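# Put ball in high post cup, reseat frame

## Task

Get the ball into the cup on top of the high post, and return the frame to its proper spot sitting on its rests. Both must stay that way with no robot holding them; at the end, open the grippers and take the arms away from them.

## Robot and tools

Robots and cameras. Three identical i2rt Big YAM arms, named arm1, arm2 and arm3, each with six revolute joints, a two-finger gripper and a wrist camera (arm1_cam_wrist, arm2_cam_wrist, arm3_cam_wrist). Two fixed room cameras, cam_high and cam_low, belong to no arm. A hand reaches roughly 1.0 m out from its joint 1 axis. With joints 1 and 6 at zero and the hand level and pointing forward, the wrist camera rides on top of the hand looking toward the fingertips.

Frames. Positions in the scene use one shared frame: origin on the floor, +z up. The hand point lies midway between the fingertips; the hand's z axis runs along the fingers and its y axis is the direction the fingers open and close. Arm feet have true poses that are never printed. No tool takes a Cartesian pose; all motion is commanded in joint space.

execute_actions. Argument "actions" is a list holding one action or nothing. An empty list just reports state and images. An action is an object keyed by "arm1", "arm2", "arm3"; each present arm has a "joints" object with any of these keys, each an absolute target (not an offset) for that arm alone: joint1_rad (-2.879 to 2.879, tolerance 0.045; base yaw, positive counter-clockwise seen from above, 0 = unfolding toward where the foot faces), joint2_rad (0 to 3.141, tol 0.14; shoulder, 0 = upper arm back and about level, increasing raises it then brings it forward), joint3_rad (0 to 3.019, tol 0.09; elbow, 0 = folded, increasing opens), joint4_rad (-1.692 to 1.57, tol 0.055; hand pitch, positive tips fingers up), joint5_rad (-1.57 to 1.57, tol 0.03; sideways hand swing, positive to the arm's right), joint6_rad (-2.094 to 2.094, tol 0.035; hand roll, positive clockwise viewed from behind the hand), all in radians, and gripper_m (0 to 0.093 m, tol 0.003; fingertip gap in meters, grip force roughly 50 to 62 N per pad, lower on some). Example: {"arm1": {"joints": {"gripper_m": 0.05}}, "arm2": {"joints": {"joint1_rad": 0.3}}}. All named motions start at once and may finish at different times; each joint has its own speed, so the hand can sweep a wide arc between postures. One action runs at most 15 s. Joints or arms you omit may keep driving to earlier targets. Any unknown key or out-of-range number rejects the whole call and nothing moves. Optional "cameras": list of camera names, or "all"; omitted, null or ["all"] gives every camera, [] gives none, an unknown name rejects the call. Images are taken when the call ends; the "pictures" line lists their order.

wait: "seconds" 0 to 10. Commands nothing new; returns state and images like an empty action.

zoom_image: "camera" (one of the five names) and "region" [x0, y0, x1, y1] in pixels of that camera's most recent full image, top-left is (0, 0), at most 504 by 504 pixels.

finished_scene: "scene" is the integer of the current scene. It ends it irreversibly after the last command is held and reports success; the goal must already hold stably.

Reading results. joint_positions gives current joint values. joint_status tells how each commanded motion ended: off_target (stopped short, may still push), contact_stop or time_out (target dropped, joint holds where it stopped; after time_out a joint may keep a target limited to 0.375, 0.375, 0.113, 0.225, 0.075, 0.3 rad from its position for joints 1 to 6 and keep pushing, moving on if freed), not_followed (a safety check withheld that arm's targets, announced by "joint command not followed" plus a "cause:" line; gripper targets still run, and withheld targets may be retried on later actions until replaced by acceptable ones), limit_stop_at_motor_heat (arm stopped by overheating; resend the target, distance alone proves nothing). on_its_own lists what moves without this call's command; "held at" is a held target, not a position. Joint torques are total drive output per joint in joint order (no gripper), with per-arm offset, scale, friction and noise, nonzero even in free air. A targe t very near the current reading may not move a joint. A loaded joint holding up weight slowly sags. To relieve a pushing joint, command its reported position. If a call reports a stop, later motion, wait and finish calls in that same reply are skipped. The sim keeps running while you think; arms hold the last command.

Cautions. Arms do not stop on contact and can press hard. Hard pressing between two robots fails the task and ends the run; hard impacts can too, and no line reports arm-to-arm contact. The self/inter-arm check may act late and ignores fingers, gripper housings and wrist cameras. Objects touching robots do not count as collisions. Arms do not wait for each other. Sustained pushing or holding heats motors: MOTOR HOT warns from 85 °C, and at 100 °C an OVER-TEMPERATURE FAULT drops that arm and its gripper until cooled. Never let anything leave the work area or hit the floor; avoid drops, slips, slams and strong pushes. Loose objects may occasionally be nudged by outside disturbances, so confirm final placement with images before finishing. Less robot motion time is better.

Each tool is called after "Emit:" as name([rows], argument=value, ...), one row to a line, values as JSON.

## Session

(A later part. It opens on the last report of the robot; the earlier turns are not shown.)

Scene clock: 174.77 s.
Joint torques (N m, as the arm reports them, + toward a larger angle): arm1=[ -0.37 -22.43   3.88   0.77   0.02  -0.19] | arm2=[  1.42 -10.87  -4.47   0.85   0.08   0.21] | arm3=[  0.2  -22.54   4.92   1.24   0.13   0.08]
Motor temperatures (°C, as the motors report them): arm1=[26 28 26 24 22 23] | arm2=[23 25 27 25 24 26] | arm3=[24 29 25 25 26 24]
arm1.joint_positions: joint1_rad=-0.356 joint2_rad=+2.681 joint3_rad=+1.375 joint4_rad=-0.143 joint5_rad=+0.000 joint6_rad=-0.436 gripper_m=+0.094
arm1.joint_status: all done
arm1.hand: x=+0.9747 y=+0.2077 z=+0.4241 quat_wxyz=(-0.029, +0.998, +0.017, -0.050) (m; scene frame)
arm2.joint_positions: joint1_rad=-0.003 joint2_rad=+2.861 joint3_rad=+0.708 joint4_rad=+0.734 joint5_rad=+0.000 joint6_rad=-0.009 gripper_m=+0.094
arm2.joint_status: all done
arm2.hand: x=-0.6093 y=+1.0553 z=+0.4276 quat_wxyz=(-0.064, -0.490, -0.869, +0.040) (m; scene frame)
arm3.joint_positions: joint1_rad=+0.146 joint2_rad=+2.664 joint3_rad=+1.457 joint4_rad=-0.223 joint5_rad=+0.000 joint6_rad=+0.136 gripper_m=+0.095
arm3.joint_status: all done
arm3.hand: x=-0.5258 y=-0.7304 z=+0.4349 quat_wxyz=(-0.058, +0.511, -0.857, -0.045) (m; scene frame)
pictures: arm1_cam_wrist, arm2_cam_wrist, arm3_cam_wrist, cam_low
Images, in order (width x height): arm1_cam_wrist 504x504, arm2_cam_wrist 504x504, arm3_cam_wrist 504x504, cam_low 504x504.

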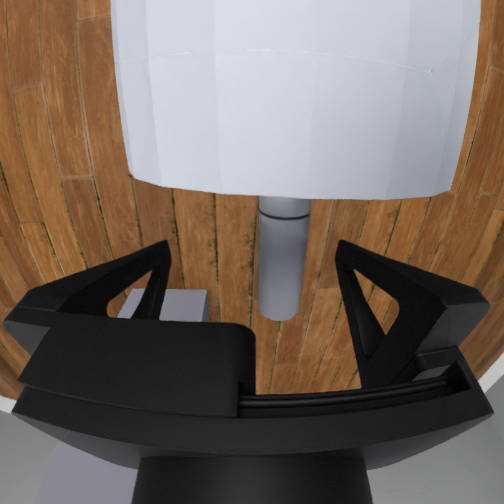

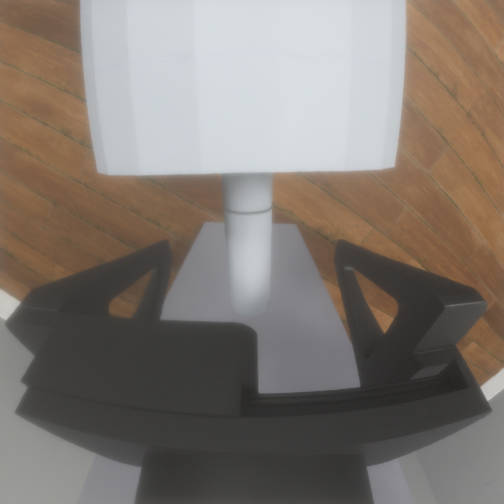

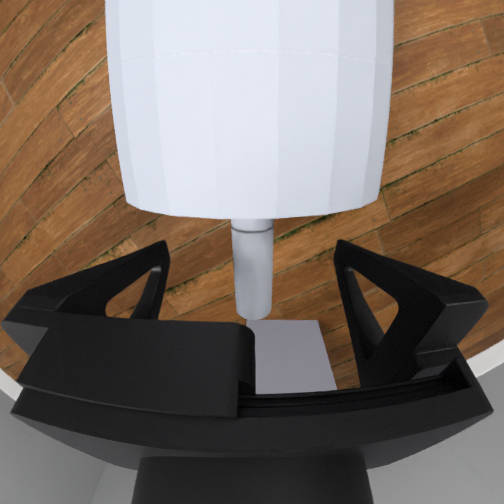

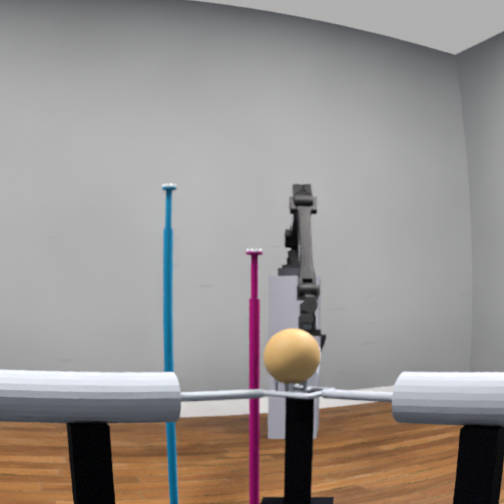

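Emit:
execute_actions([
  {"arm1":{"joints":{"joint1_rad":-0.39,"joint2_rad":2.708,"joint3_rad":1.395,"joint4_rad":-0.12}},"arm2":{"joints":{"joint2_rad":2.91,"joint3_rad":0.738,"joint4_rad":0.76}},"arm3":{"joints":{"joint2_rad":2.715,"joint3_rad":1.47,"joint4_rad":-0.19}}},
], cameras=["arm1_cam_wrist","arm2_cam_wrist","arm3_cam_wrist"])

Scene clock: 187.87 s.
Joint torques (N m, as the arm reports them, + toward a larger angle): arm1=[ -2.02 -20.59   5.06   0.93   0.02  -0.19] | arm2=[ 1.43 -9.29 -3.6   1.1   0.09  0.19] | arm3=[  0.02 -20.78   5.73   1.47   0.13   0.11]
Motor temperatures (°C, as the motors report them): arm1=[26 29 26 24 22 23] | arm2=[23 25 27 25 24 26] | arm3=[24 30 25 25 26 24]
arm1.joint_positions: joint1_rad=-0.378 joint2_rad=+2.685 joint3_rad=+1.375 joint4_rad=-0.132 joint5_rad=+0.000 joint6_rad=-0.436 gripper_m=+0.094
arm1.joint_status: all done
arm1.hand: x=+0.9787 y=+0.2186 z=+0.4225 quat_wxyz=(-0.031, +0.998, +0.006, -0.053) (m; scene frame)
arm2.joint_positions: joint1_rad=-0.003 joint2_rad=+2.889 joint3_rad=+0.731 joint4_rad=+0.749 joint5_rad=+0.000 joint6_rad=-0.009 gripper_m=+0.094
arm2.joint_status: all done
arm2.hand: x=-0.6085 y=+1.0539 z=+0.4182 quat_wxyz=(-0.068, -0.490, -0.868, +0.043) (m; scene frame)
arm3.joint_positions: joint1_rad=+0.146 joint2_rad=+2.679 joint3_rad=+1.457 joint4_rad=-0.207 joint5_rad=+0.000 joint6_rad=+0.136 gripper_m=+0.095
arm3.joint_status: all done
arm3.hand: x=-0.5269 y=-0.7334 z=+0.4275 quat_wxyz=(-0.059, +0.511, -0.857, -0.045) (m; scene frame)
pictures: arm1_cam_wrist, arm2_cam_wrist, arm3_cam_wrist
Images, in order (width x height): arm1_cam_wrist 504x504, arm2_cam_wrist 504x504, arm3_cam_wrist 504x504.

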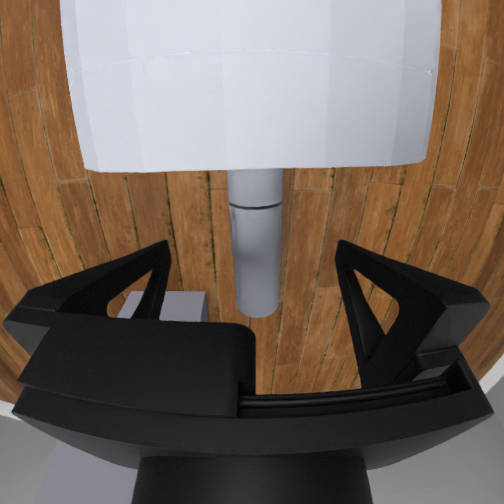

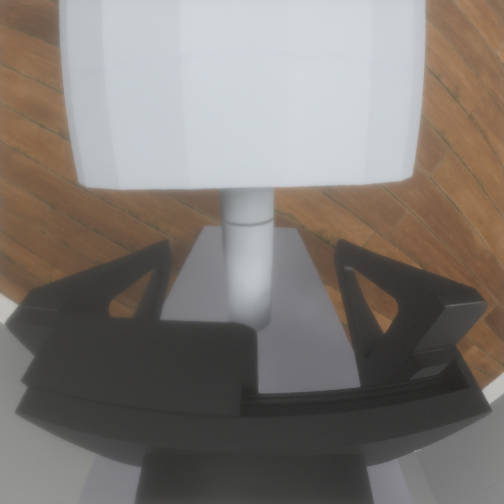

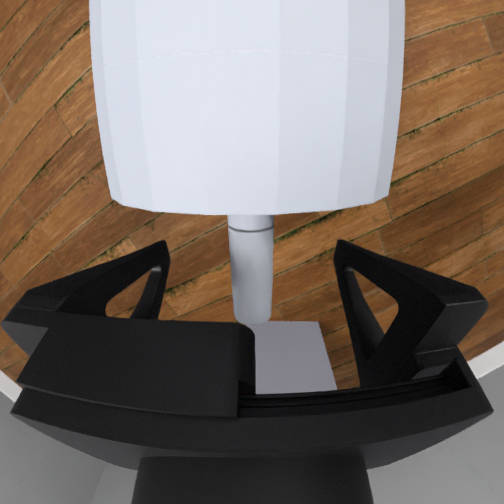

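Emit:
execute_actions([
  {"arm1":{"joints":{"joint2_rad":2.725,"joint3_rad":1.41,"joint6_rad":-0.475}},"arm2":{"joints":{"joint2_rad":2.935,"joint3_rad":0.75}},"arm3":{"joints":{"joint2_rad":2.745,"joint4_rad":-0.17}}},
], cameras=[])

Emit:
execute_actions([
  {"arm1":{"joints":{"gripper_m":0.035}},"arm2":{"joints":{"gripper_m":0.035}},"arm3":{"joints":{"gripper_m":0.035}}},
], cameras=["arm1_cam_wrist","arm2_cam_wrist","arm3_cam_wrist"])

Scene clock: 194.27 s.
Joint torques (N m, as the arm reports them, + toward a larger angle): arm1=[ -2.29 -20.2    5.16   0.87   0.02  -0.18] | arm2=[ 1.44 -9.31 -3.83  1.09  0.07  0.19] | arm3=[  0.17 -21.12   5.24   1.42   0.12   0.09]
Motor temperatures (°C, as the motors report them): arm1=[26 29 26 24 22 23] | arm2=[23 25 27 25 24 26] | arm3=[24 29 25 25 26 24]
arm1.joint_positions: joint1_rad=-0.378 joint2_rad=+2.705 joint3_rad=+1.390 joint4_rad=-0.131 joint5_rad=+0.000 joint6_rad=-0.461 gripper_m=+0.094
arm1.joint_status: all done
arm1.hand: x=+0.9796 y=+0.2183 z=+0.4146 quat_wxyz=(-0.031, +0.998, +0.019, -0.051) (m; scene frame)
arm2.joint_positions: joint1_rad=-0.003 joint2_rad=+2.916 joint3_rad=+0.741 joint4_rad=+0.749 joint5_rad=+0.000 joint6_rad=-0.009 gripper_m=+0.094
arm2.joint_status: all done
arm2.hand: x=-0.6126 y=+1.0608 z=+0.4109 quat_wxyz=(-0.062, -0.490, -0.869, +0.039) (m; scene frame)
arm3.joint_positions: joint1_rad=+0.146 joint2_rad=+2.715 joint3_rad=+1.457 joint4_rad=-0.186 joint5_rad=+0.000 joint6_rad=+0.136 gripper_m=+0.095
arm3.joint_status: all done
arm3.hand: x=-0.5314 y=-0.7454 z=+0.4092 quat_wxyz=(-0.053, +0.511, -0.857, -0.040) (m; scene frame)
pictures: none
No camera images: the call's "cameras" was empty. Leave "cameras" out to get every camera's image.

Scene clock: 194.90 s.
Joint torques (N m, as the arm reports them, + toward a larger angle): arm1=[ -2.25 -20.62   4.96   0.87   0.02  -0.19] | arm2=[ 1.26 -9.76 -3.91  1.02  0.07  0.18] | arm3=[  0.25 -20.68   5.22   1.4    0.11   0.09]
Motor temperatures (°C, as the motors report them): arm1=[26 29 26 24 22 23] | arm2=[23 25 27 25 24 26] | arm3=[24 29 25 25 26 24]
arm1.joint_positions: joint1_rad=-0.378 joint2_rad=+2.705 joint3_rad=+1.390 joint4_rad=-0.131 joint5_rad=+0.000 joint6_rad=-0.461 gripper_m=+0.035
arm1.joint_status: all done
arm1.hand: x=+0.9796 y=+0.2183 z=+0.4146 quat_wxyz=(-0.031, +0.998, +0.019, -0.051) (m; scene frame)
arm2.joint_positions: joint1_rad=-0.003 joint2_rad=+2.916 joint3_rad=+0.741 joint4_rad=+0.749 joint5_rad=+0.000 joint6_rad=-0.009 gripper_m=+0.035
arm2.joint_status: all done
arm2.hand: x=-0.6126 y=+1.0608 z=+0.4109 quat_wxyz=(-0.062, -0.490, -0.869, +0.039) (m; scene frame)
arm3.joint_positions: joint1_rad=+0.146 joint2_rad=+2.715 joint3_rad=+1.457 joint4_rad=-0.186 joint5_rad=+0.000 joint6_rad=+0.137 gripper_m=+0.035
arm3.joint_status: all done
arm3.hand: x=-0.5314 y=-0.7454 z=+0.4092 quat_wxyz=(-0.053, +0.511, -0.857, -0.040) (m; scene frame)
pictures: arm1_cam_wrist, arm2_cam_wrist, arm3_cam_wrist
Images, in order (width x height): arm1_cam_wrist 504x504, arm2_cam_wrist 504x504, arm3_cam_wrist 504x504.

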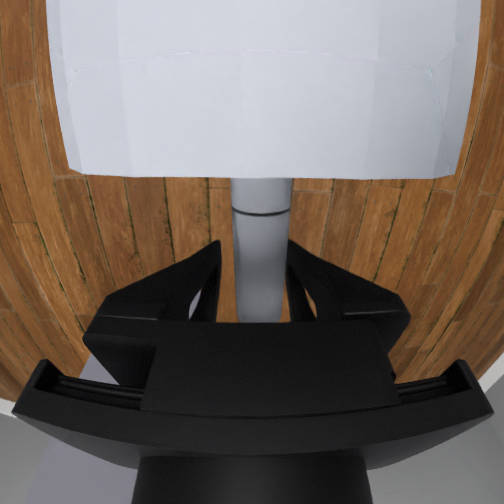

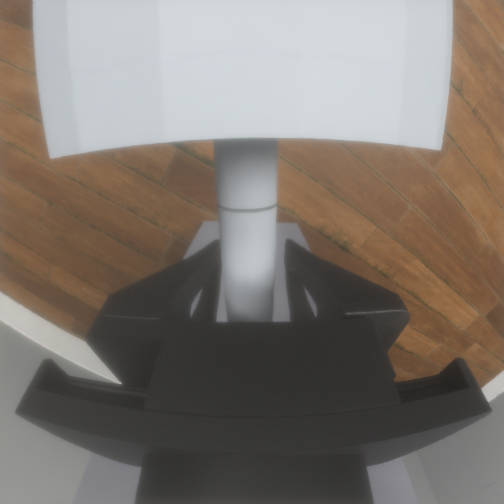

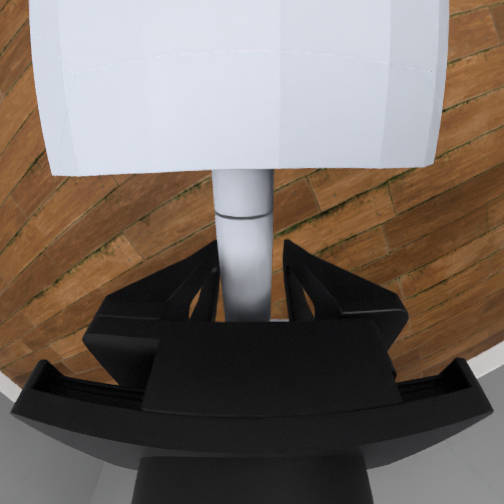

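Emit:
execute_actions([
  {"arm1":{"joints":{"gripper_m":0.0}},"arm2":{"joints":{"gripper_m":0.0}},"arm3":{"joints":{"gripper_m":0.0}}},
])

Scene clock: 201.80 s.
Joint torques (N m, as the arm reports them, + toward a larger angle): arm1=[ -2.07 -20.63   4.92   0.79  -0.08  -0.17] | arm2=[ 1.3  -9.92 -3.95  0.97  0.21  0.22] | arm3=[  0.03 -20.88   5.23   1.38   0.19   0.08]
Motor temperatures (°C, as the motors report them): arm1=[26 29 26 24 22 23] | arm2=[23 25 27 25 24 26] | arm3=[24 30 25 25 26 24]
arm1.joint_positions: joint1_rad=-0.381 joint2_rad=+2.705 joint3_rad=+1.391 joint4_rad=-0.129 joint5_rad=+0.004 joint6_rad=-0.463 gripper_m=+0.017
arm1.joint_status: gripper_m off_target (ended at +0.017, target +0.000)
arm1.hand: x=+0.9793 y=+0.2206 z=+0.4147 quat_wxyz=(-0.033, +0.998, +0.018, -0.052) (m; scene frame)
arm2.joint_positions: joint1_rad=-0.003 joint2_rad=+2.916 joint3_rad=+0.742 joint4_rad=+0.751 joint5_rad=-0.003 joint6_rad=-0.009 gripper_m=+0.016
arm2.joint_status: gripper_m off_target (ended at +0.016, target +0.000)
arm2.hand: x=-0.6117 y=+1.0606 z=+0.4109 quat_wxyz=(-0.063, -0.490, -0.869, +0.038) (m; scene frame)
arm3.joint_positions: joint1_rad=+0.148 joint2_rad=+2.715 joint3_rad=+1.457 joint4_rad=-0.185 joint5_rad=-0.002 joint6_rad=+0.137 gripper_m=+0.017
arm3.joint_status: gripper_m off_target (ended at +0.017, target +0.000)
arm3.hand: x=-0.5326 y=-0.7449 z=+0.4092 quat_wxyz=(-0.053, +0.512, -0.857, -0.041) (m; scene frame)
pictures: arm1_cam_wrist, arm2_cam_wrist, arm3_cam_wrist, cam_high, cam_low
Images, in order (width x height): arm1_cam_wrist 504x504, arm2_cam_wrist 504x504, arm3_cam_wrist 504x504, cam_high 504x504, cam_low 504x504.

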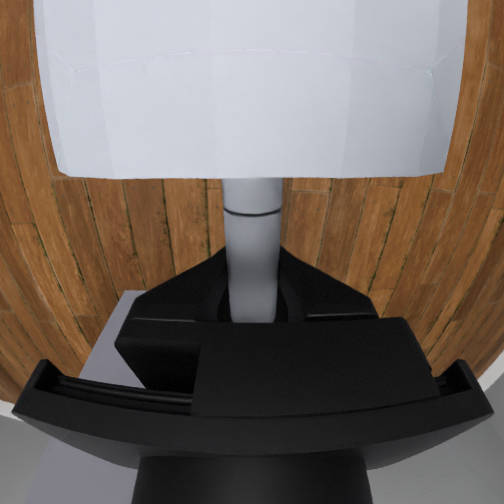

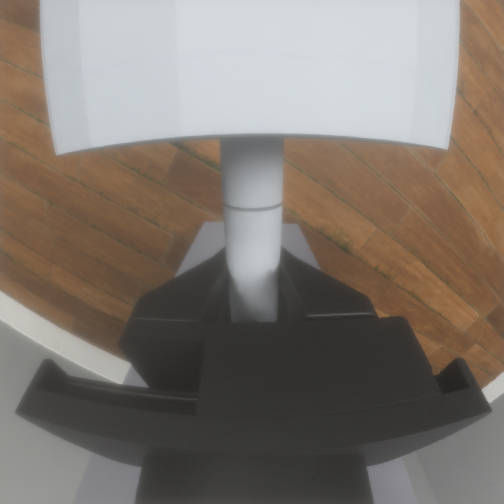

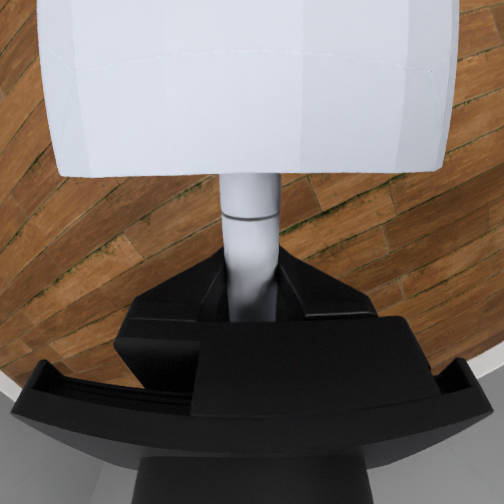

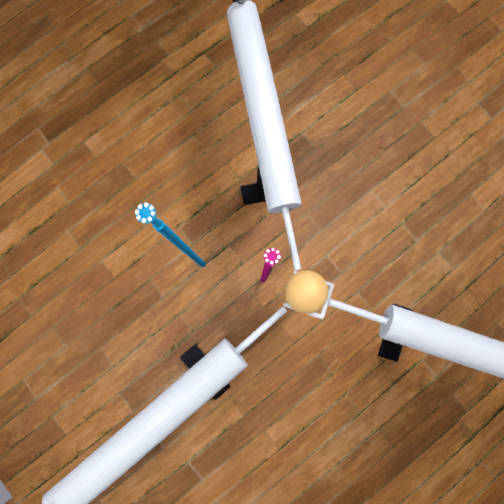

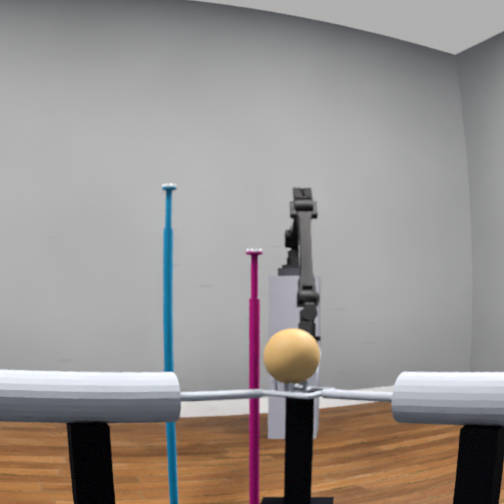

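Emit:
execute_actions([
  {"arm1":{"joints":{"joint2_rad":2.555,"joint3_rad":1.292,"joint4_rad":-0.18}},"arm2":{"joints":{"joint2_rad":2.744,"joint3_rad":0.597,"joint4_rad":0.724}},"arm3":{"joints":{"joint2_rad":2.568,"joint3_rad":1.359,"joint4_rad":-0.234}}},
], cameras=["cam_high","cam_low","arm2_cam_wrist"])

Scene clock: 219.07 s.
Joint torques (N m, as the arm reports them, + toward a larger angle): arm1=[ -2.37 -22.68   3.36   0.18   0.11  -0.17] | arm2=[  1.11 -12.48  -6.19   0.86   0.15   0.19] | arm3=[  0.32 -24.9    3.96   0.14   0.09   0.09]
Motor temperatures (°C, as the motors report them): arm1=[26 29 26 24 22 23] | arm2=[23 25 27 25 24 26] | arm3=[24 30 25 25 26 24]
arm1.joint_positions: joint1_rad=-0.375 joint2_rad=+2.571 joint3_rad=+1.295 joint4_rad=-0.174 joint5_rad=-0.002 joint6_rad=-0.463 gripper_m=+0.017
arm1.joint_status: all done
arm1.hand: x=+0.9811 y=+0.2146 z=+0.4672 quat_wxyz=(-0.029, +0.998, +0.022, -0.049) (m; scene frame)
arm2.joint_positions: joint1_rad=-0.003 joint2_rad=+2.759 joint3_rad=+0.620 joint4_rad=+0.721 joint5_rad=-0.002 joint6_rad=-0.009 gripper_m=+0.016
arm2.joint_status: all done
arm2.hand: x=-0.6089 y=+1.0562 z=+0.4635 quat_wxyz=(-0.066, -0.489, -0.869, +0.040) (m; scene frame)
arm3.joint_positions: joint1_rad=+0.145 joint2_rad=+2.588 joint3_rad=+1.362 joint4_rad=-0.220 joint5_rad=+0.000 joint6_rad=+0.137 gripper_m=+0.017
arm3.joint_status: all done
arm3.hand: x=-0.5326 y=-0.7495 z=+0.4594 quat_wxyz=(-0.053, +0.511, -0.857, -0.040) (m; scene frame)
pictures: arm2_cam_wrist, cam_high, cam_low
Images, in order (width x height): arm2_cam_wrist 504x504, cam_high 504x504, cam_low 504x504.

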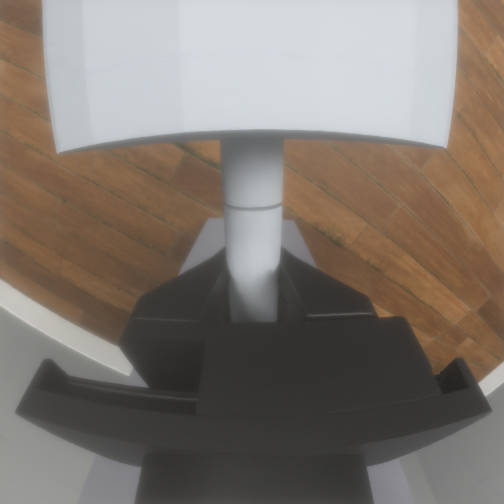

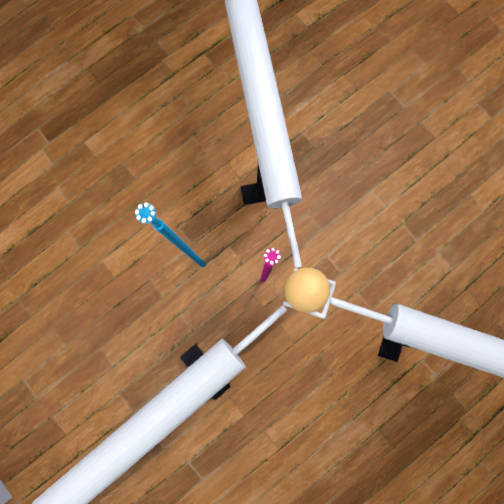

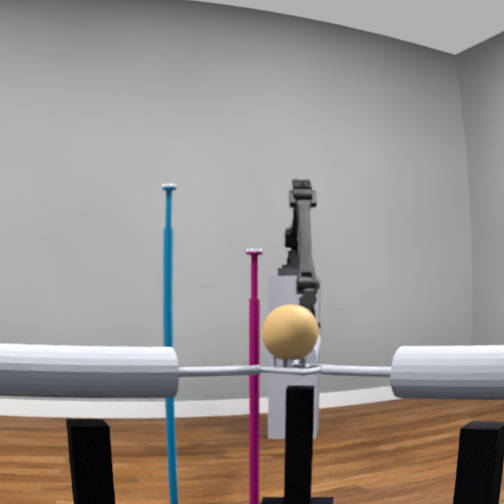

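Emit:
execute_actions([
  {"arm1":{"joints":{"joint2_rad":2.357,"joint3_rad":1.196,"joint4_rad":-0.282}},"arm2":{"joints":{"joint2_rad":2.46,"joint3_rad":0.42,"joint4_rad":0.61}},"arm3":{"joints":{"joint2_rad":2.372,"joint3_rad":1.266,"joint4_rad":-0.333}}},
], cameras=["cam_low"])

Emit:
execute_actions([
  {"arm1":{"joints":{"joint2_rad":2.168,"joint3_rad":1.145,"joint4_rad":-0.42}},"arm2":{"joints":{"joint2_rad":2.082,"joint3_rad":0.3,"joint4_rad":0.354}},"arm3":{"joints":{"joint2_rad":2.19,"joint3_rad":1.216,"joint4_rad":-0.466}}},
], cameras=["cam_high","cam_low","arm2_cam_wrist"])

Scene clock: 247.87 s.
Joint torques (N m, as the arm reports them, + toward a larger angle): arm1=[ -2.44 -22.44   4.26   0.21   0.05  -0.17] | arm2=[  1.34 -11.58  -5.12   0.5    0.15   0.2 ] | arm3=[  0.27 -23.71   5.1    0.22   0.15   0.1 ]
Motor temperatures (°C, as the motors report them): arm1=[26 30 25 24 22 23] | arm2=[23 26 28 25 24 26] | arm3=[24 31 25 25 26 24]
arm1.joint_positions: joint1_rad=-0.381 joint2_rad=+2.366 joint3_rad=+1.200 joint4_rad=-0.276 joint5_rad=-0.002 joint6_rad=-0.464 gripper_m=+0.017
arm1.joint_status: all done
arm1.hand: x=+0.9782 y=+0.2184 z=+0.5509 quat_wxyz=(-0.031, +0.998, +0.019, -0.053) (m; scene frame)
arm2.joint_positions: joint1_rad=-0.003 joint2_rad=+2.476 joint3_rad=+0.439 joint4_rad=+0.613 joint5_rad=-0.002 joint6_rad=-0.009 gripper_m=+0.016
arm2.joint_status: all done
arm2.hand: x=-0.6110 y=+1.0604 z=+0.5460 quat_wxyz=(-0.063, -0.490, -0.869, +0.038) (m; scene frame)
arm3.joint_positions: joint1_rad=+0.151 joint2_rad=+2.385 joint3_rad=+1.268 joint4_rad=-0.320 joint5_rad=-0.001 joint6_rad=+0.137 gripper_m=+0.017
arm3.joint_status: all done
arm3.hand: x=-0.5346 y=-0.7444 z=+0.5451 quat_wxyz=(-0.056, +0.513, -0.856, -0.043) (m; scene frame)
pictures: cam_low
Images, in order (width x height): cam_low 504x504.

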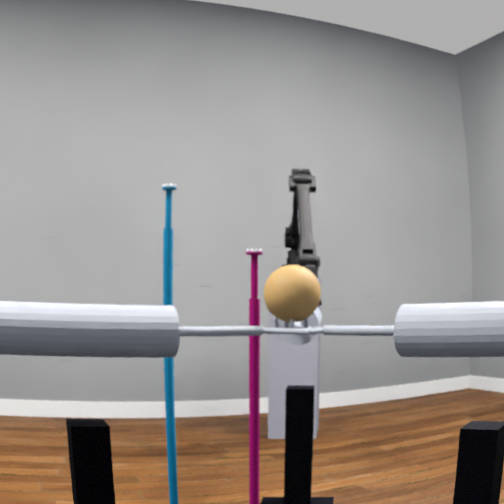

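Scene clock: 248.90 s.
Joint torques (N m, as the arm reports them, + toward a larger angle): arm1=[ -1.85 -21.24   5.68   0.22   0.14  -0.17] | arm2=[ 1.53 -9.92 -2.55  0.46  0.12  0.21] | arm3=[ -0.4  -22.51   6.33   0.2    0.1    0.06]
Motor temperatures (°C, as the motors report them): arm1=[26 30 25 24 22 23] | arm2=[23 26 28 25 24 26] | arm3=[24 31 25 25 26 24]
arm1.joint_positions: joint1_rad=-0.383 joint2_rad=+2.177 joint3_rad=+1.148 joint4_rad=-0.414 joint5_rad=-0.004 joint6_rad=-0.465 gripper_m=+0.017
arm1.joint_status: all done
arm1.hand: x=+0.9776 y=+0.2184 z=+0.6309 quat_wxyz=(-0.030, +0.998, +0.018, -0.053) (m; scene frame)
arm2.joint_positions: joint1_rad=-0.003 joint2_rad=+2.101 joint3_rad=+0.317 joint4_rad=+0.360 joint5_rad=+0.000 joint6_rad=-0.009 gripper_m=+0.016
arm2.joint_status: all done
arm2.hand: x=-0.6104 y=+1.0598 z=+0.6259 quat_wxyz=(-0.062, -0.490, -0.869, +0.039) (m; scene frame)
arm3.joint_positions: joint1_rad=+0.152 joint2_rad=+2.200 joint3_rad=+1.218 joint4_rad=-0.451 joint5_rad=+0.000 joint6_rad=+0.139 gripper_m=+0.017
arm3.joint_status: all done
arm3.hand: x=-0.5350 y=-0.7430 z=+0.6266 quat_wxyz=(-0.058, +0.513, -0.856, -0.044) (m; scene frame)
pictures: arm2_cam_wrist, cam_high, cam_low
Images, in order (width x height): arm2_cam_wrist 504x504, cam_high 504x504, cam_low 504x504.

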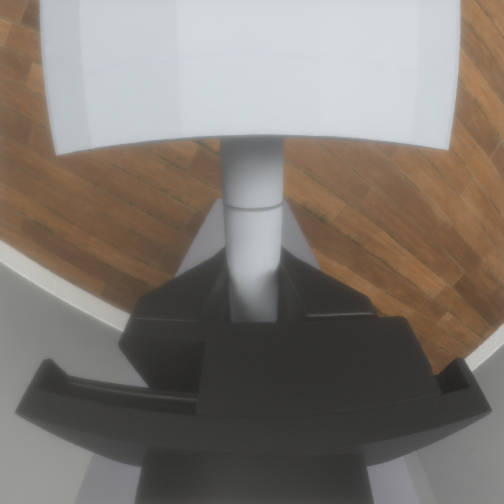

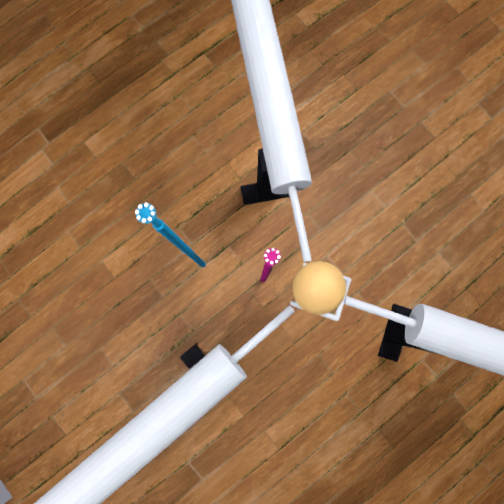

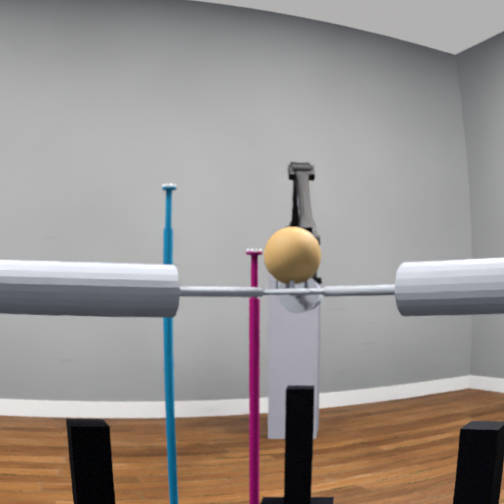

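The lift is tracking well, so I'll continue upward.

Emit:
execute_actions([
  {"arm1":{"joints":{"joint2_rad":1.994,"joint3_rad":1.138,"joint4_rad":-0.587}},"arm2":{"joints":{"joint2_rad":1.614,"joint3_rad":0.255,"joint4_rad":-0.069}},"arm3":{"joints":{"joint2_rad":2.025,"joint3_rad":1.211,"joint4_rad":-0.63}}},
], cameras=["cam_low"])

Emit:
execute_actions([
  {"arm1":{"joints":{"joint2_rad":1.846,"joint3_rad":1.18,"joint4_rad":-0.774}},"arm2":{"joints":{"joint2_rad":1.197,"joint3_rad":0.312,"joint4_rad":-0.538}},"arm3":{"joints":{"joint2_rad":1.885,"joint3_rad":1.255,"joint4_rad":-0.81}}},
], cameras=["cam_low"])

Emit:
execute_actions([
  {"arm1":{"joints":{"joint2_rad":1.732,"joint3_rad":1.265,"joint4_rad":-0.97}},"arm2":{"joints":{"joint2_rad":0.945,"joint3_rad":0.439,"joint4_rad":-0.917}},"arm3":{"joints":{"joint2_rad":1.778,"joint3_rad":1.34,"joint4_rad":-1.0}}},
], cameras=["cam_low"])

Emit:
execute_actions([
  {"arm1":{"joints":{"joint2_rad":1.65,"joint3_rad":1.41,"joint4_rad":-1.197}},"arm2":{"joints":{"joint2_rad":0.824,"joint3_rad":0.634,"joint4_rad":-1.233}},"arm3":{"joints":{"joint2_rad":1.7,"joint3_rad":1.485,"joint4_rad":-1.225}}},
], cameras=["cam_high","cam_low","arm2_cam_wrist"])

Scene clock: 261.03 s.
Joint torques (N m, as the arm reports them, + toward a larger angle): arm1=[ -1.92 -20.39   7.14   0.26   0.09  -0.16] | arm2=[ 1.61 -8.22  1.51  0.2   0.05  0.21] | arm3=[ -0.68 -21.9    7.45   0.01   0.16   0.06]
Motor temperatures (°C, as the motors report them): arm1=[26 30 26 24 22 23] | arm2=[23 26 27 25 24 26] | arm3=[24 31 25 25 26 24]
arm1.joint_positions: joint1_rad=-0.383 joint2_rad=+2.004 joint3_rad=+1.140 joint4_rad=-0.583 joint5_rad=-0.002 joint6_rad=-0.465 gripper_m=+0.017
arm1.joint_status: all done
arm1.hand: x=+0.9772 y=+0.2173 z=+0.7101 quat_wxyz=(-0.030, +0.998, +0.019, -0.051) (m; scene frame)
arm2.joint_positions: joint1_rad=-0.003 joint2_rad=+1.629 joint3_rad=+0.267 joint4_rad=-0.055 joint5_rad=+0.001 joint6_rad=-0.009 gripper_m=+0.016
arm2.joint_status: all done
arm2.hand: x=-0.6096 y=+1.0587 z=+0.7075 quat_wxyz=(-0.065, -0.490, -0.869, +0.041) (m; scene frame)
arm3.joint_positions: joint1_rad=+0.154 joint2_rad=+2.035 joint3_rad=+1.214 joint4_rad=-0.612 joint5_rad=-0.001 joint6_rad=+0.139 gripper_m=+0.017
arm3.joint_status: all done
arm3.hand: x=-0.5364 y=-0.7423 z=+0.7070 quat_wxyz=(-0.057, +0.513, -0.855, -0.045) (m; scene frame)
pictures: cam_low
Images, in order (width x height): cam_low 504x504.

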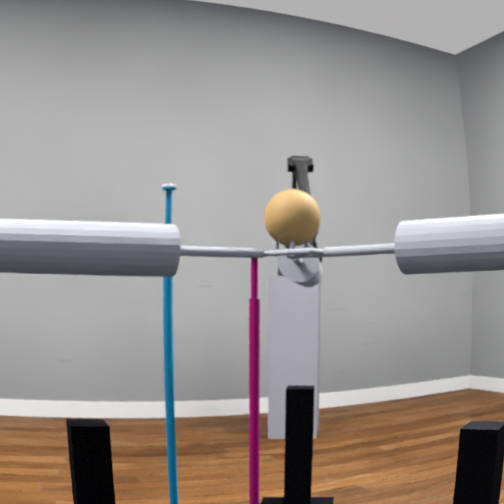

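Scene clock: 262.17 s.
Joint torques (N m, as the arm reports them, + toward a larger angle): arm1=[ -2.27 -18.46  11.19  -0.63   0.12  -0.15] | arm2=[ 1.3  -5.02  6.33 -1.04  0.08  0.21] | arm3=[  0.08 -20.72  10.59  -0.73   0.21   0.07]
Motor temperatures (°C, as the motors report them): arm1=[26 30 26 24 22 23] | arm2=[23 26 27 25 24 26] | arm3=[24 31 25 25 26 24]
arm1.joint_positions: joint1_rad=-0.375 joint2_rad=+1.848 joint3_rad=+1.152 joint4_rad=-0.747 joint5_rad=-0.003 joint6_rad=-0.465 gripper_m=+0.017
arm1.joint_status: all done
arm1.hand: x=+0.9800 y=+0.2108 z=+0.7863 quat_wxyz=(-0.030, +0.998, +0.022, -0.053) (m; scene frame)
arm2.joint_positions: joint1_rad=-0.003 joint2_rad=+1.202 joint3_rad=+0.313 joint4_rad=-0.488 joint5_rad=+0.000 joint6_rad=-0.009 gripper_m=+0.016
arm2.joint_status: all done
arm2.hand: x=-0.6049 y=+1.0520 z=+0.7899 quat_wxyz=(-0.082, -0.489, -0.867, +0.051) (m; scene frame)
arm3.joint_positions: joint1_rad=+0.148 joint2_rad=+1.893 joint3_rad=+1.237 joint4_rad=-0.775 joint5_rad=-0.002 joint6_rad=+0.140 gripper_m=+0.017
arm3.joint_status: all done
arm3.hand: x=-0.5350 y=-0.7467 z=+0.7831 quat_wxyz=(-0.058, +0.510, -0.857, -0.045) (m; scene frame)
pictures: cam_low
Images, in order (width x height): cam_low 504x504.

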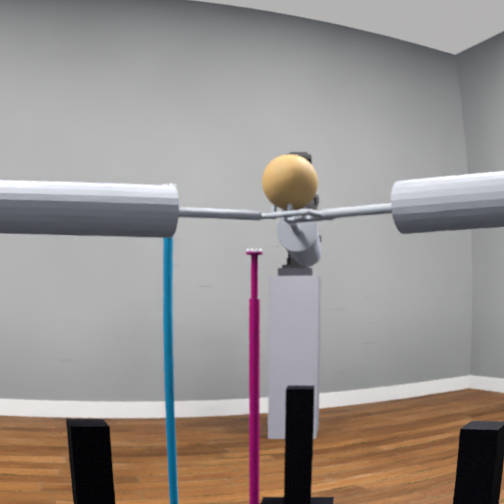

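Scene clock: 264.50 s.
Joint torques (N m, as the arm reports them, + toward a larger angle): arm1=[ -2.4  -18.7   12.78  -0.88  -0.01  -0.15] | arm2=[ 1.27 -3.89  9.58 -1.75  0.09  0.21] | arm3=[ -0.43 -21.06  11.8   -1.06   0.3    0.06]
Motor temperatures (°C, as the motors report them): arm1=[26 30 26 24 22 23] | arm2=[23 26 28 25 24 26] | arm3=[24 31 26 25 26 24]
arm1.joint_positions: joint1_rad=-0.375 joint2_rad=+1.739 joint3_rad=+1.231 joint4_rad=-0.937 joint5_rad=+0.001 joint6_rad=-0.465 gripper_m=+0.017
arm1.joint_status: all done
arm1.hand: x=+0.9781 y=+0.2113 z=+0.8613 quat_wxyz=(-0.032, +0.998, +0.022, -0.051) (m; scene frame)
arm2.joint_positions: joint1_rad=-0.003 joint2_rad=+0.950 joint3_rad=+0.425 joint4_rad=-0.849 joint5_rad=+0.000 joint6_rad=-0.008 gripper_m=+0.016
arm2.joint_status: joint4_rad time_out (moved -0.360 of -0.429); the others done
arm2.on_its_own: joint4_rad reads -0.849 and still pushes toward -0.917 since a time_out
arm2.hand: x=-0.6051 y=+1.0530 z=+0.8652 quat_wxyz=(-0.084, -0.489, -0.867, +0.052) (m; scene frame)
arm3.joint_positions: joint1_rad=+0.154 joint2_rad=+1.795 joint3_rad=+1.319 joint4_rad=-0.956 joint5_rad=-0.005 joint6_rad=+0.140 gripper_m=+0.017
arm3.joint_status: all done
arm3.hand: x=-0.5380 y=-0.7434 z=+0.8573 quat_wxyz=(-0.056, +0.513, -0.855, -0.046) (m; scene frame)
pictures: cam_low
Images, in order (width x height): cam_low 504x504.

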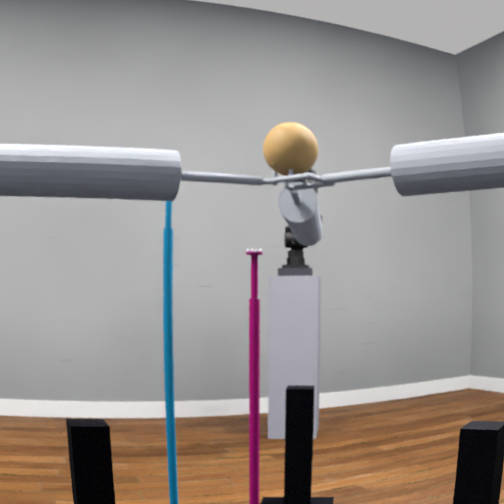

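not run: a stop came earlier in this reply.

Emit:
execute_actions([
  {"arm1":{"joints":{"joint2_rad":1.65,"joint3_rad":1.415,"joint4_rad":-1.197}},"arm2":{"joints":{"joint2_rad":0.79,"joint3_rad":0.615,"joint4_rad":-1.2}},"arm3":{"joints":{"joint2_rad":1.7,"joint3_rad":1.49,"joint4_rad":-1.22}}},
], cameras=["cam_high","cam_low","arm2_cam_wrist"])

Scene clock: 272.90 s.
Joint torques (N m, as the arm reports them, + toward a larger angle): arm1=[ -2.08 -19.24  14.45  -1.05  -0.15  -0.15] | arm2=[ 1.31 -3.48 12.21 -1.7   0.08  0.19] | arm3=[ -1.11 -21.55  13.08  -1.32   0.44   0.04]
Motor temperatures (°C, as the motors report them): arm1=[26 30 28 24 22 23] | arm2=[23 25 30 25 24 26] | arm3=[24 31 27 25 26 24]
arm1.joint_positions: joint1_rad=-0.380 joint2_rad=+1.667 joint3_rad=+1.371 joint4_rad=-1.160 joint5_rad=+0.006 joint6_rad=-0.465 gripper_m=+0.017
arm1.joint_status: all done
arm1.hand: x=+0.9760 y=+0.2146 z=+0.9444 quat_wxyz=(-0.032, +0.998, +0.020, -0.045) (m; scene frame)
arm2.joint_positions: joint1_rad=-0.003 joint2_rad=+0.802 joint3_rad=+0.580 joint4_rad=-1.132 joint5_rad=+0.000 joint6_rad=-0.008 gripper_m=+0.016
arm2.joint_status: joint4_rad time_out (moved -0.283 of -0.351); the others done
arm2.on_its_own: joint4_rad reads -1.132 and still pushes toward -1.200 since a time_out
arm2.hand: x=-0.6061 y=+1.0555 z=+0.9455 quat_wxyz=(-0.093, -0.488, -0.866, +0.056) (m; scene frame)
arm3.joint_positions: joint1_rad=+0.160 joint2_rad=+1.725 joint3_rad=+1.464 joint4_rad=-1.170 joint5_rad=-0.008 joint6_rad=+0.143 gripper_m=+0.017
arm3.joint_status: all done
arm3.hand: x=-0.5404 y=-0.7384 z=+0.9434 quat_wxyz=(-0.055, +0.514, -0.855, -0.048) (m; scene frame)
pictures: arm2_cam_wrist, cam_high, cam_low
Images, in order (width x height): arm2_cam_wrist 504x504, cam_high 504x504, cam_low 504x504.

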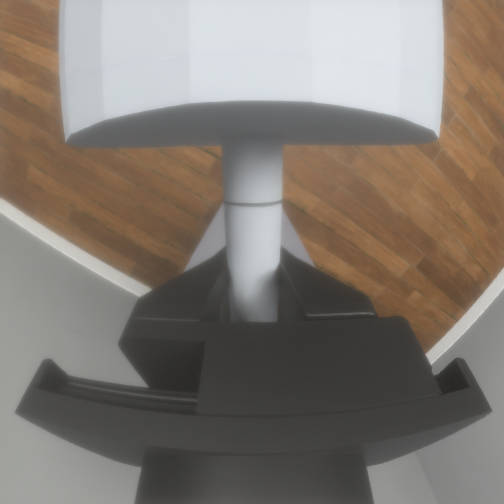

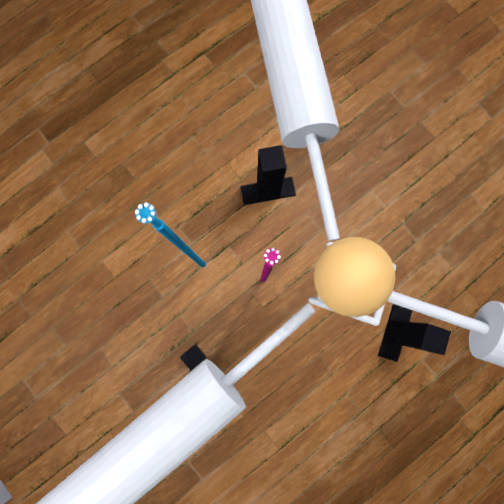

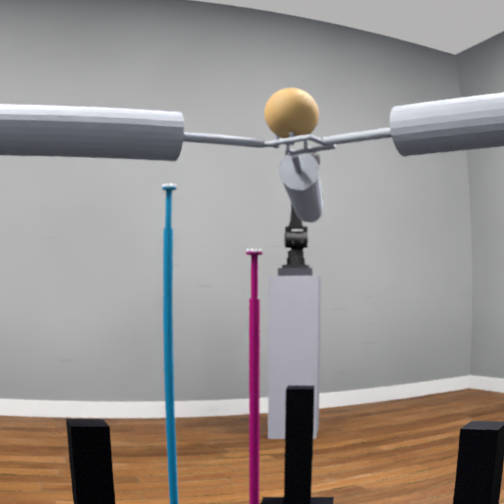

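Emit:
execute_actions([
  {"arm1":{"joints":{"joint1_rad":-0.245,"joint2_rad":1.466,"joint3_rad":1.152,"joint4_rad":-1.139,"joint6_rad":-0.33}},"arm2":{"joints":{"joint2_rad":1.131,"joint3_rad":0.79,"joint4_rad":-0.997}},"arm3":{"joints":{"joint1_rad":0.0,"joint2_rad":1.574,"joint3_rad":1.293,"joint4_rad":-1.148,"joint6_rad":-0.02}}},
], cameras=["cam_high","cam_low"])

Emit:
execute_actions([
  {"arm1":{"joints":{"joint1_rad":-0.063,"joint2_rad":1.289,"joint3_rad":0.977,"joint4_rad":-1.141,"joint6_rad":-0.145}},"arm2":{"joints":{"joint2_rad":1.407,"joint3_rad":1.03,"joint4_rad":-0.962}},"arm3":{"joints":{"joint1_rad":-0.193,"joint2_rad":1.466,"joint3_rad":1.17,"joint4_rad":-1.132,"joint6_rad":-0.215}}},
], cameras=["cam_high","cam_low"])

Emit:
execute_actions([
  {"arm1":{"joints":{"joint1_rad":0.186,"joint2_rad":1.149,"joint3_rad":0.862,"joint4_rad":-1.166,"joint6_rad":0.105}},"arm2":{"joints":{"joint2_rad":1.656,"joint3_rad":1.32,"joint4_rad":-1.0}},"arm3":{"joints":{"joint1_rad":-0.417,"joint2_rad":1.406,"joint3_rad":1.107,"joint4_rad":-1.129,"joint6_rad":-0.44}}},
], cameras=["cam_high","cam_low"])

Scene clock: 313.57 s.
Joint torques (N m, as the arm reports them, + toward a larger angle): arm1=[ -0.91 -15.03  10.25   0.41  -0.32   0.01] | arm2=[ 1.46 -7.88 11.58  0.07  0.09  0.17] | arm3=[ -0.83 -19.38  11.43   0.18   0.54  -0.13]
Motor temperatures (°C, as the motors report them): arm1=[26 30 32 24 22 23] | arm2=[23 24 35 25 24 26] | arm3=[24 31 29 25 26 24]
arm1.joint_positions: joint1_rad=-0.252 joint2_rad=+1.479 joint3_rad=+1.154 joint4_rad=-1.139 joint5_rad=+0.012 joint6_rad=-0.336 gripper_m=+0.017
arm1.joint_status: all done
arm1.hand: x=+1.0256 y=+0.1310 z=+0.9462 quat_wxyz=(-0.026, +0.999, +0.019, -0.044) (m; scene frame)
arm2.joint_positions: joint1_rad=-0.003 joint2_rad=+1.155 joint3_rad=+0.757 joint4_rad=-0.977 joint5_rad=+0.000 joint6_rad=-0.007 gripper_m=+0.016
arm2.joint_status: all done
arm2.hand: x=-0.5561 y=+0.9712 z=+0.9348 quat_wxyz=(-0.083, -0.490, -0.866, +0.051) (m; scene frame)
arm3.joint_positions: joint1_rad=+0.003 joint2_rad=+1.604 joint3_rad=+1.282 joint4_rad=-1.136 joint5_rad=-0.012 joint6_rad=-0.007 gripper_m=+0.017
arm3.joint_status: all done
arm3.hand: x=-0.4903 y=-0.8240 z=+0.9326 quat_wxyz=(-0.050, +0.512, -0.857, -0.034) (m; scene frame)
pictures: cam_high, cam_low
Images, in order (width x height): cam_high 504x504, cam_low 504x504.

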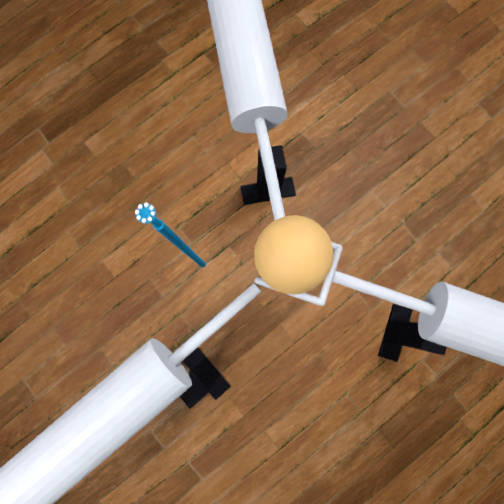

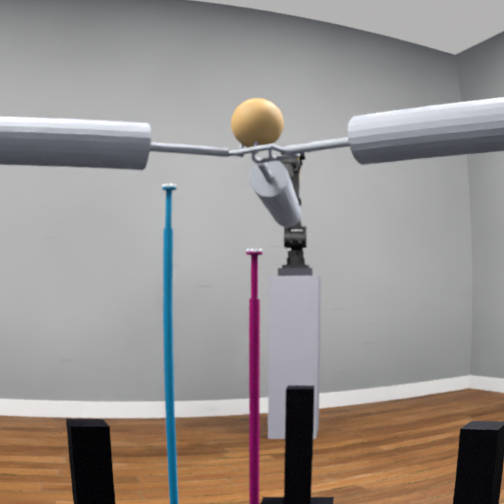

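Scene clock: 314.53 s.
Joint torques (N m, as the arm reports them, + toward a larger angle): arm1=[ -0.49 -11.67  10.63   0.08  -0.4    0.04] | arm2=[  1.19 -12.65  11.74  -0.12   0.13   0.18] | arm3=[ -0.49 -17.45  11.47   0.26   0.7   -0.15]
Motor temperatures (°C, as the motors report them): arm1=[26 30 32 24 22 23] | arm2=[23 25 35 25 24 26] | arm3=[24 31 29 25 26 24]
arm1.joint_positions: joint1_rad=-0.072 joint2_rad=+1.300 joint3_rad=+0.975 joint4_rad=-1.133 joint5_rad=+0.015 joint6_rad=-0.156 gripper_m=+0.017
arm1.joint_status: all done
arm1.hand: x=+1.0758 y=+0.0460 z=+0.9460 quat_wxyz=(-0.020, +0.998, +0.019, -0.049) (m; scene frame)
arm2.joint_positions: joint1_rad=-0.002 joint2_rad=+1.431 joint3_rad=+0.993 joint4_rad=-0.937 joint5_rad=-0.001 joint6_rad=-0.007 gripper_m=+0.016
arm2.joint_status: all done
arm2.hand: x=-0.5054 y=+0.8862 z=+0.9311 quat_wxyz=(-0.083, -0.489, -0.867, +0.050) (m; scene frame)
arm3.joint_positions: joint1_rad=-0.190 joint2_rad=+1.496 joint3_rad=+1.158 joint4_rad=-1.121 joint5_rad=-0.017 joint6_rad=-0.202 gripper_m=+0.017
arm3.joint_status: all done
arm3.hand: x=-0.4399 y=-0.9102 z=+0.9330 quat_wxyz=(-0.054, +0.512, -0.857, -0.027) (m; scene frame)
pictures: cam_high, cam_low
Images, in order (width x height): cam_high 504x504, cam_low 504x504.

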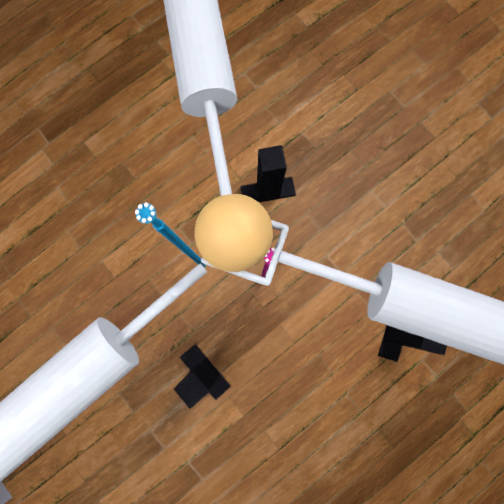

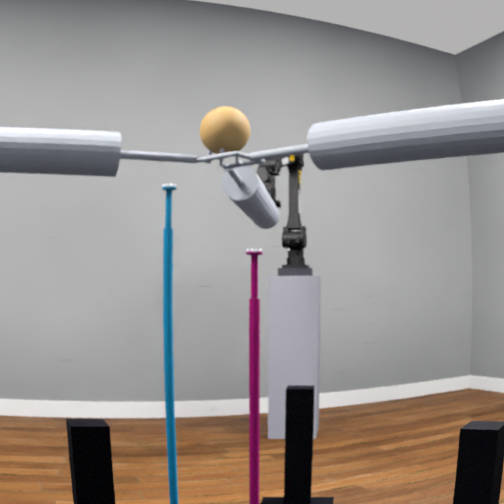

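Scene clock: 315.57 s.
Joint torques (N m, as the arm reports them, + toward a larger angle): arm1=[ 0.07 -9.04 10.86  0.14 -0.66  0.09] | arm2=[  1.2  -16.81  13.27  -0.59   0.16   0.15] | arm3=[ -1.36 -17.45  11.49   0.2    0.85  -0.15]
Motor temperatures (°C, as the motors report them): arm1=[26 30 32 24 23 23] | arm2=[23 25 36 25 24 26] | arm3=[24 31 29 25 26 24]
arm1.joint_positions: joint1_rad=+0.173 joint2_rad=+1.161 joint3_rad=+0.859 joint4_rad=-1.159 joint5_rad=+0.023 joint6_rad=+0.091 gripper_m=+0.017
arm1.joint_status: all done
arm1.hand: x=+1.1256 y=-0.0379 z=+0.9454 quat_wxyz=(-0.010, +0.999, +0.018, -0.050) (m; scene frame)
arm2.joint_positions: joint1_rad=+0.000 joint2_rad=+1.684 joint3_rad=+1.265 joint4_rad=-0.965 joint5_rad=-0.002 joint6_rad=-0.007 gripper_m=+0.016
arm2.joint_status: all done
arm2.hand: x=-0.4548 y=+0.8037 z=+0.9216 quat_wxyz=(-0.080, -0.489, -0.868, +0.048) (m; scene frame)
arm3.joint_positions: joint1_rad=-0.410 joint2_rad=+1.444 joint3_rad=+1.094 joint4_rad=-1.117 joint5_rad=-0.021 joint6_rad=-0.423 gripper_m=+0.017
arm3.joint_status: all done
arm3.hand: x=-0.3904 y=-0.9945 z=+0.9298 quat_wxyz=(-0.054, +0.513, -0.856, -0.017) (m; scene frame)
pictures: cam_high, cam_low
Images, in order (width x height): cam_high 504x504, cam_low 504x504.

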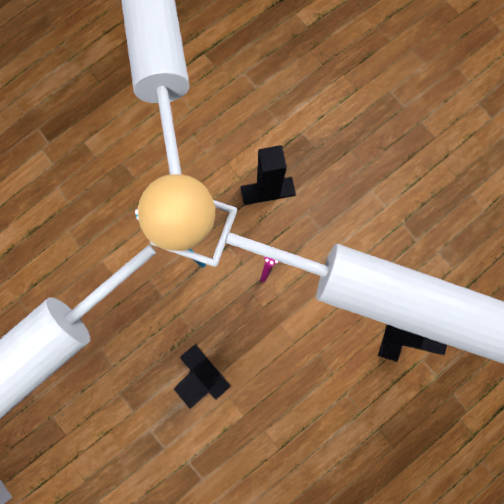

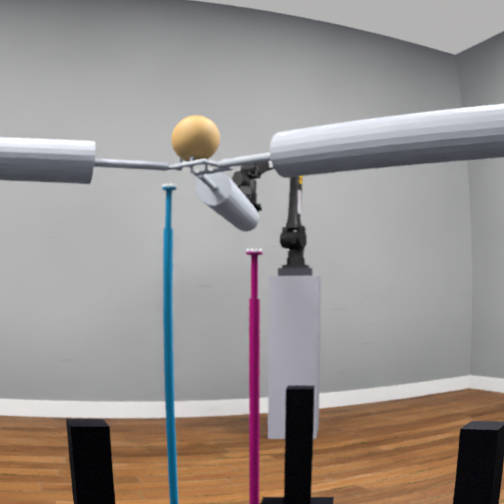

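Emit:
execute_actions([
  {"arm1":{"joints":{"joint1_rad":0.505,"joint2_rad":1.07,"joint3_rad":0.805,"joint4_rad":-1.186,"joint6_rad":0.42}},"arm2":{"joints":{"joint2_rad":1.885,"joint3_rad":1.7,"joint4_rad":-1.11}},"arm3":{"joints":{"joint1_rad":-0.657,"joint2_rad":1.375,"joint3_rad":1.125,"joint4_rad":-1.129,"joint6_rad":-0.68}}},
], cameras=["cam_high","cam_low"])

Emit:
zoom_image(camera="cam_low", region=[110, 100, 240, 230])

Scene clock: 326.20 s.
Joint torques (N m, as the arm reports them, + toward a larger angle): arm1=[ 0.04 -8.4  10.73  0.04 -0.76  0.09] | arm2=[  1.06 -20.97  15.14  -0.15   0.08   0.18] | arm3=[ -1.31 -17.36  13.35   0.38   0.89  -0.22]
Motor temperatures (°C, as the motors report them): arm1=[26 29 31 24 23 23] | arm2=[23 26 37 25 24 26] | arm3=[24 31 29 25 27 24]
arm1.joint_positions: joint1_rad=+0.487 joint2_rad=+1.087 joint3_rad=+0.803 joint4_rad=-1.177 joint5_rad=+0.028 joint6_rad=+0.404 gripper_m=+0.017
arm1.joint_status: all done
arm1.hand: x=+1.1755 y=-0.1243 z=+0.9440 quat_wxyz=(+0.006, +0.999, +0.018, -0.050) (m; scene frame)
arm2.joint_positions: joint1_rad=+0.000 joint2_rad=+1.925 joint3_rad=+1.625 joint4_rad=-1.088 joint5_rad=+0.000 joint6_rad=-0.007 gripper_m=+0.016
arm2.joint_status: all done
arm2.hand: x=-0.4040 y=+0.7179 z=+0.9270 quat_wxyz=(-0.078, -0.489, -0.868, +0.048) (m; scene frame)
arm3.joint_positions: joint1_rad=-0.646 joint2_rad=+1.418 joint3_rad=+1.094 joint4_rad=-1.120 joint5_rad=-0.023 joint6_rad=-0.659 gripper_m=+0.017
arm3.joint_status: all done
arm3.hand: x=-0.3398 y=-1.0803 z=+0.9401 quat_wxyz=(-0.068, +0.513, -0.856, -0.004) (m; scene frame)
pictures: cam_high, cam_low
Images, in order (width x height): cam_high 504x504, cam_low 504x504.

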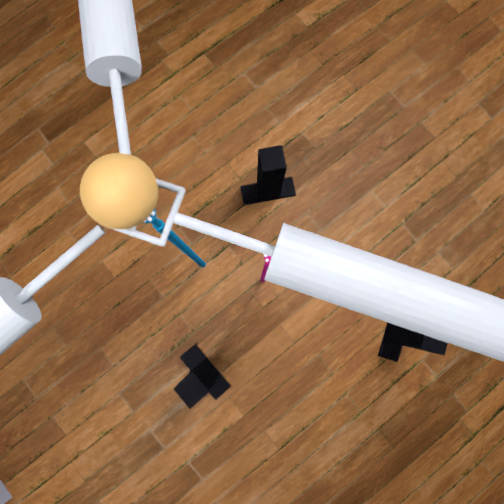

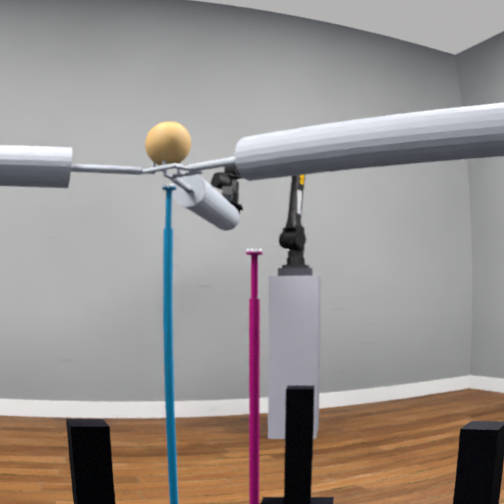

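Region (110, 100, 240, 230) of cam_low's 504x504 image, scaled by 3.877, with more detail than that image has.

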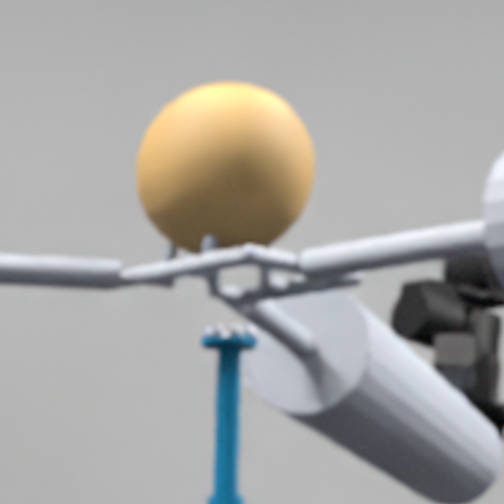

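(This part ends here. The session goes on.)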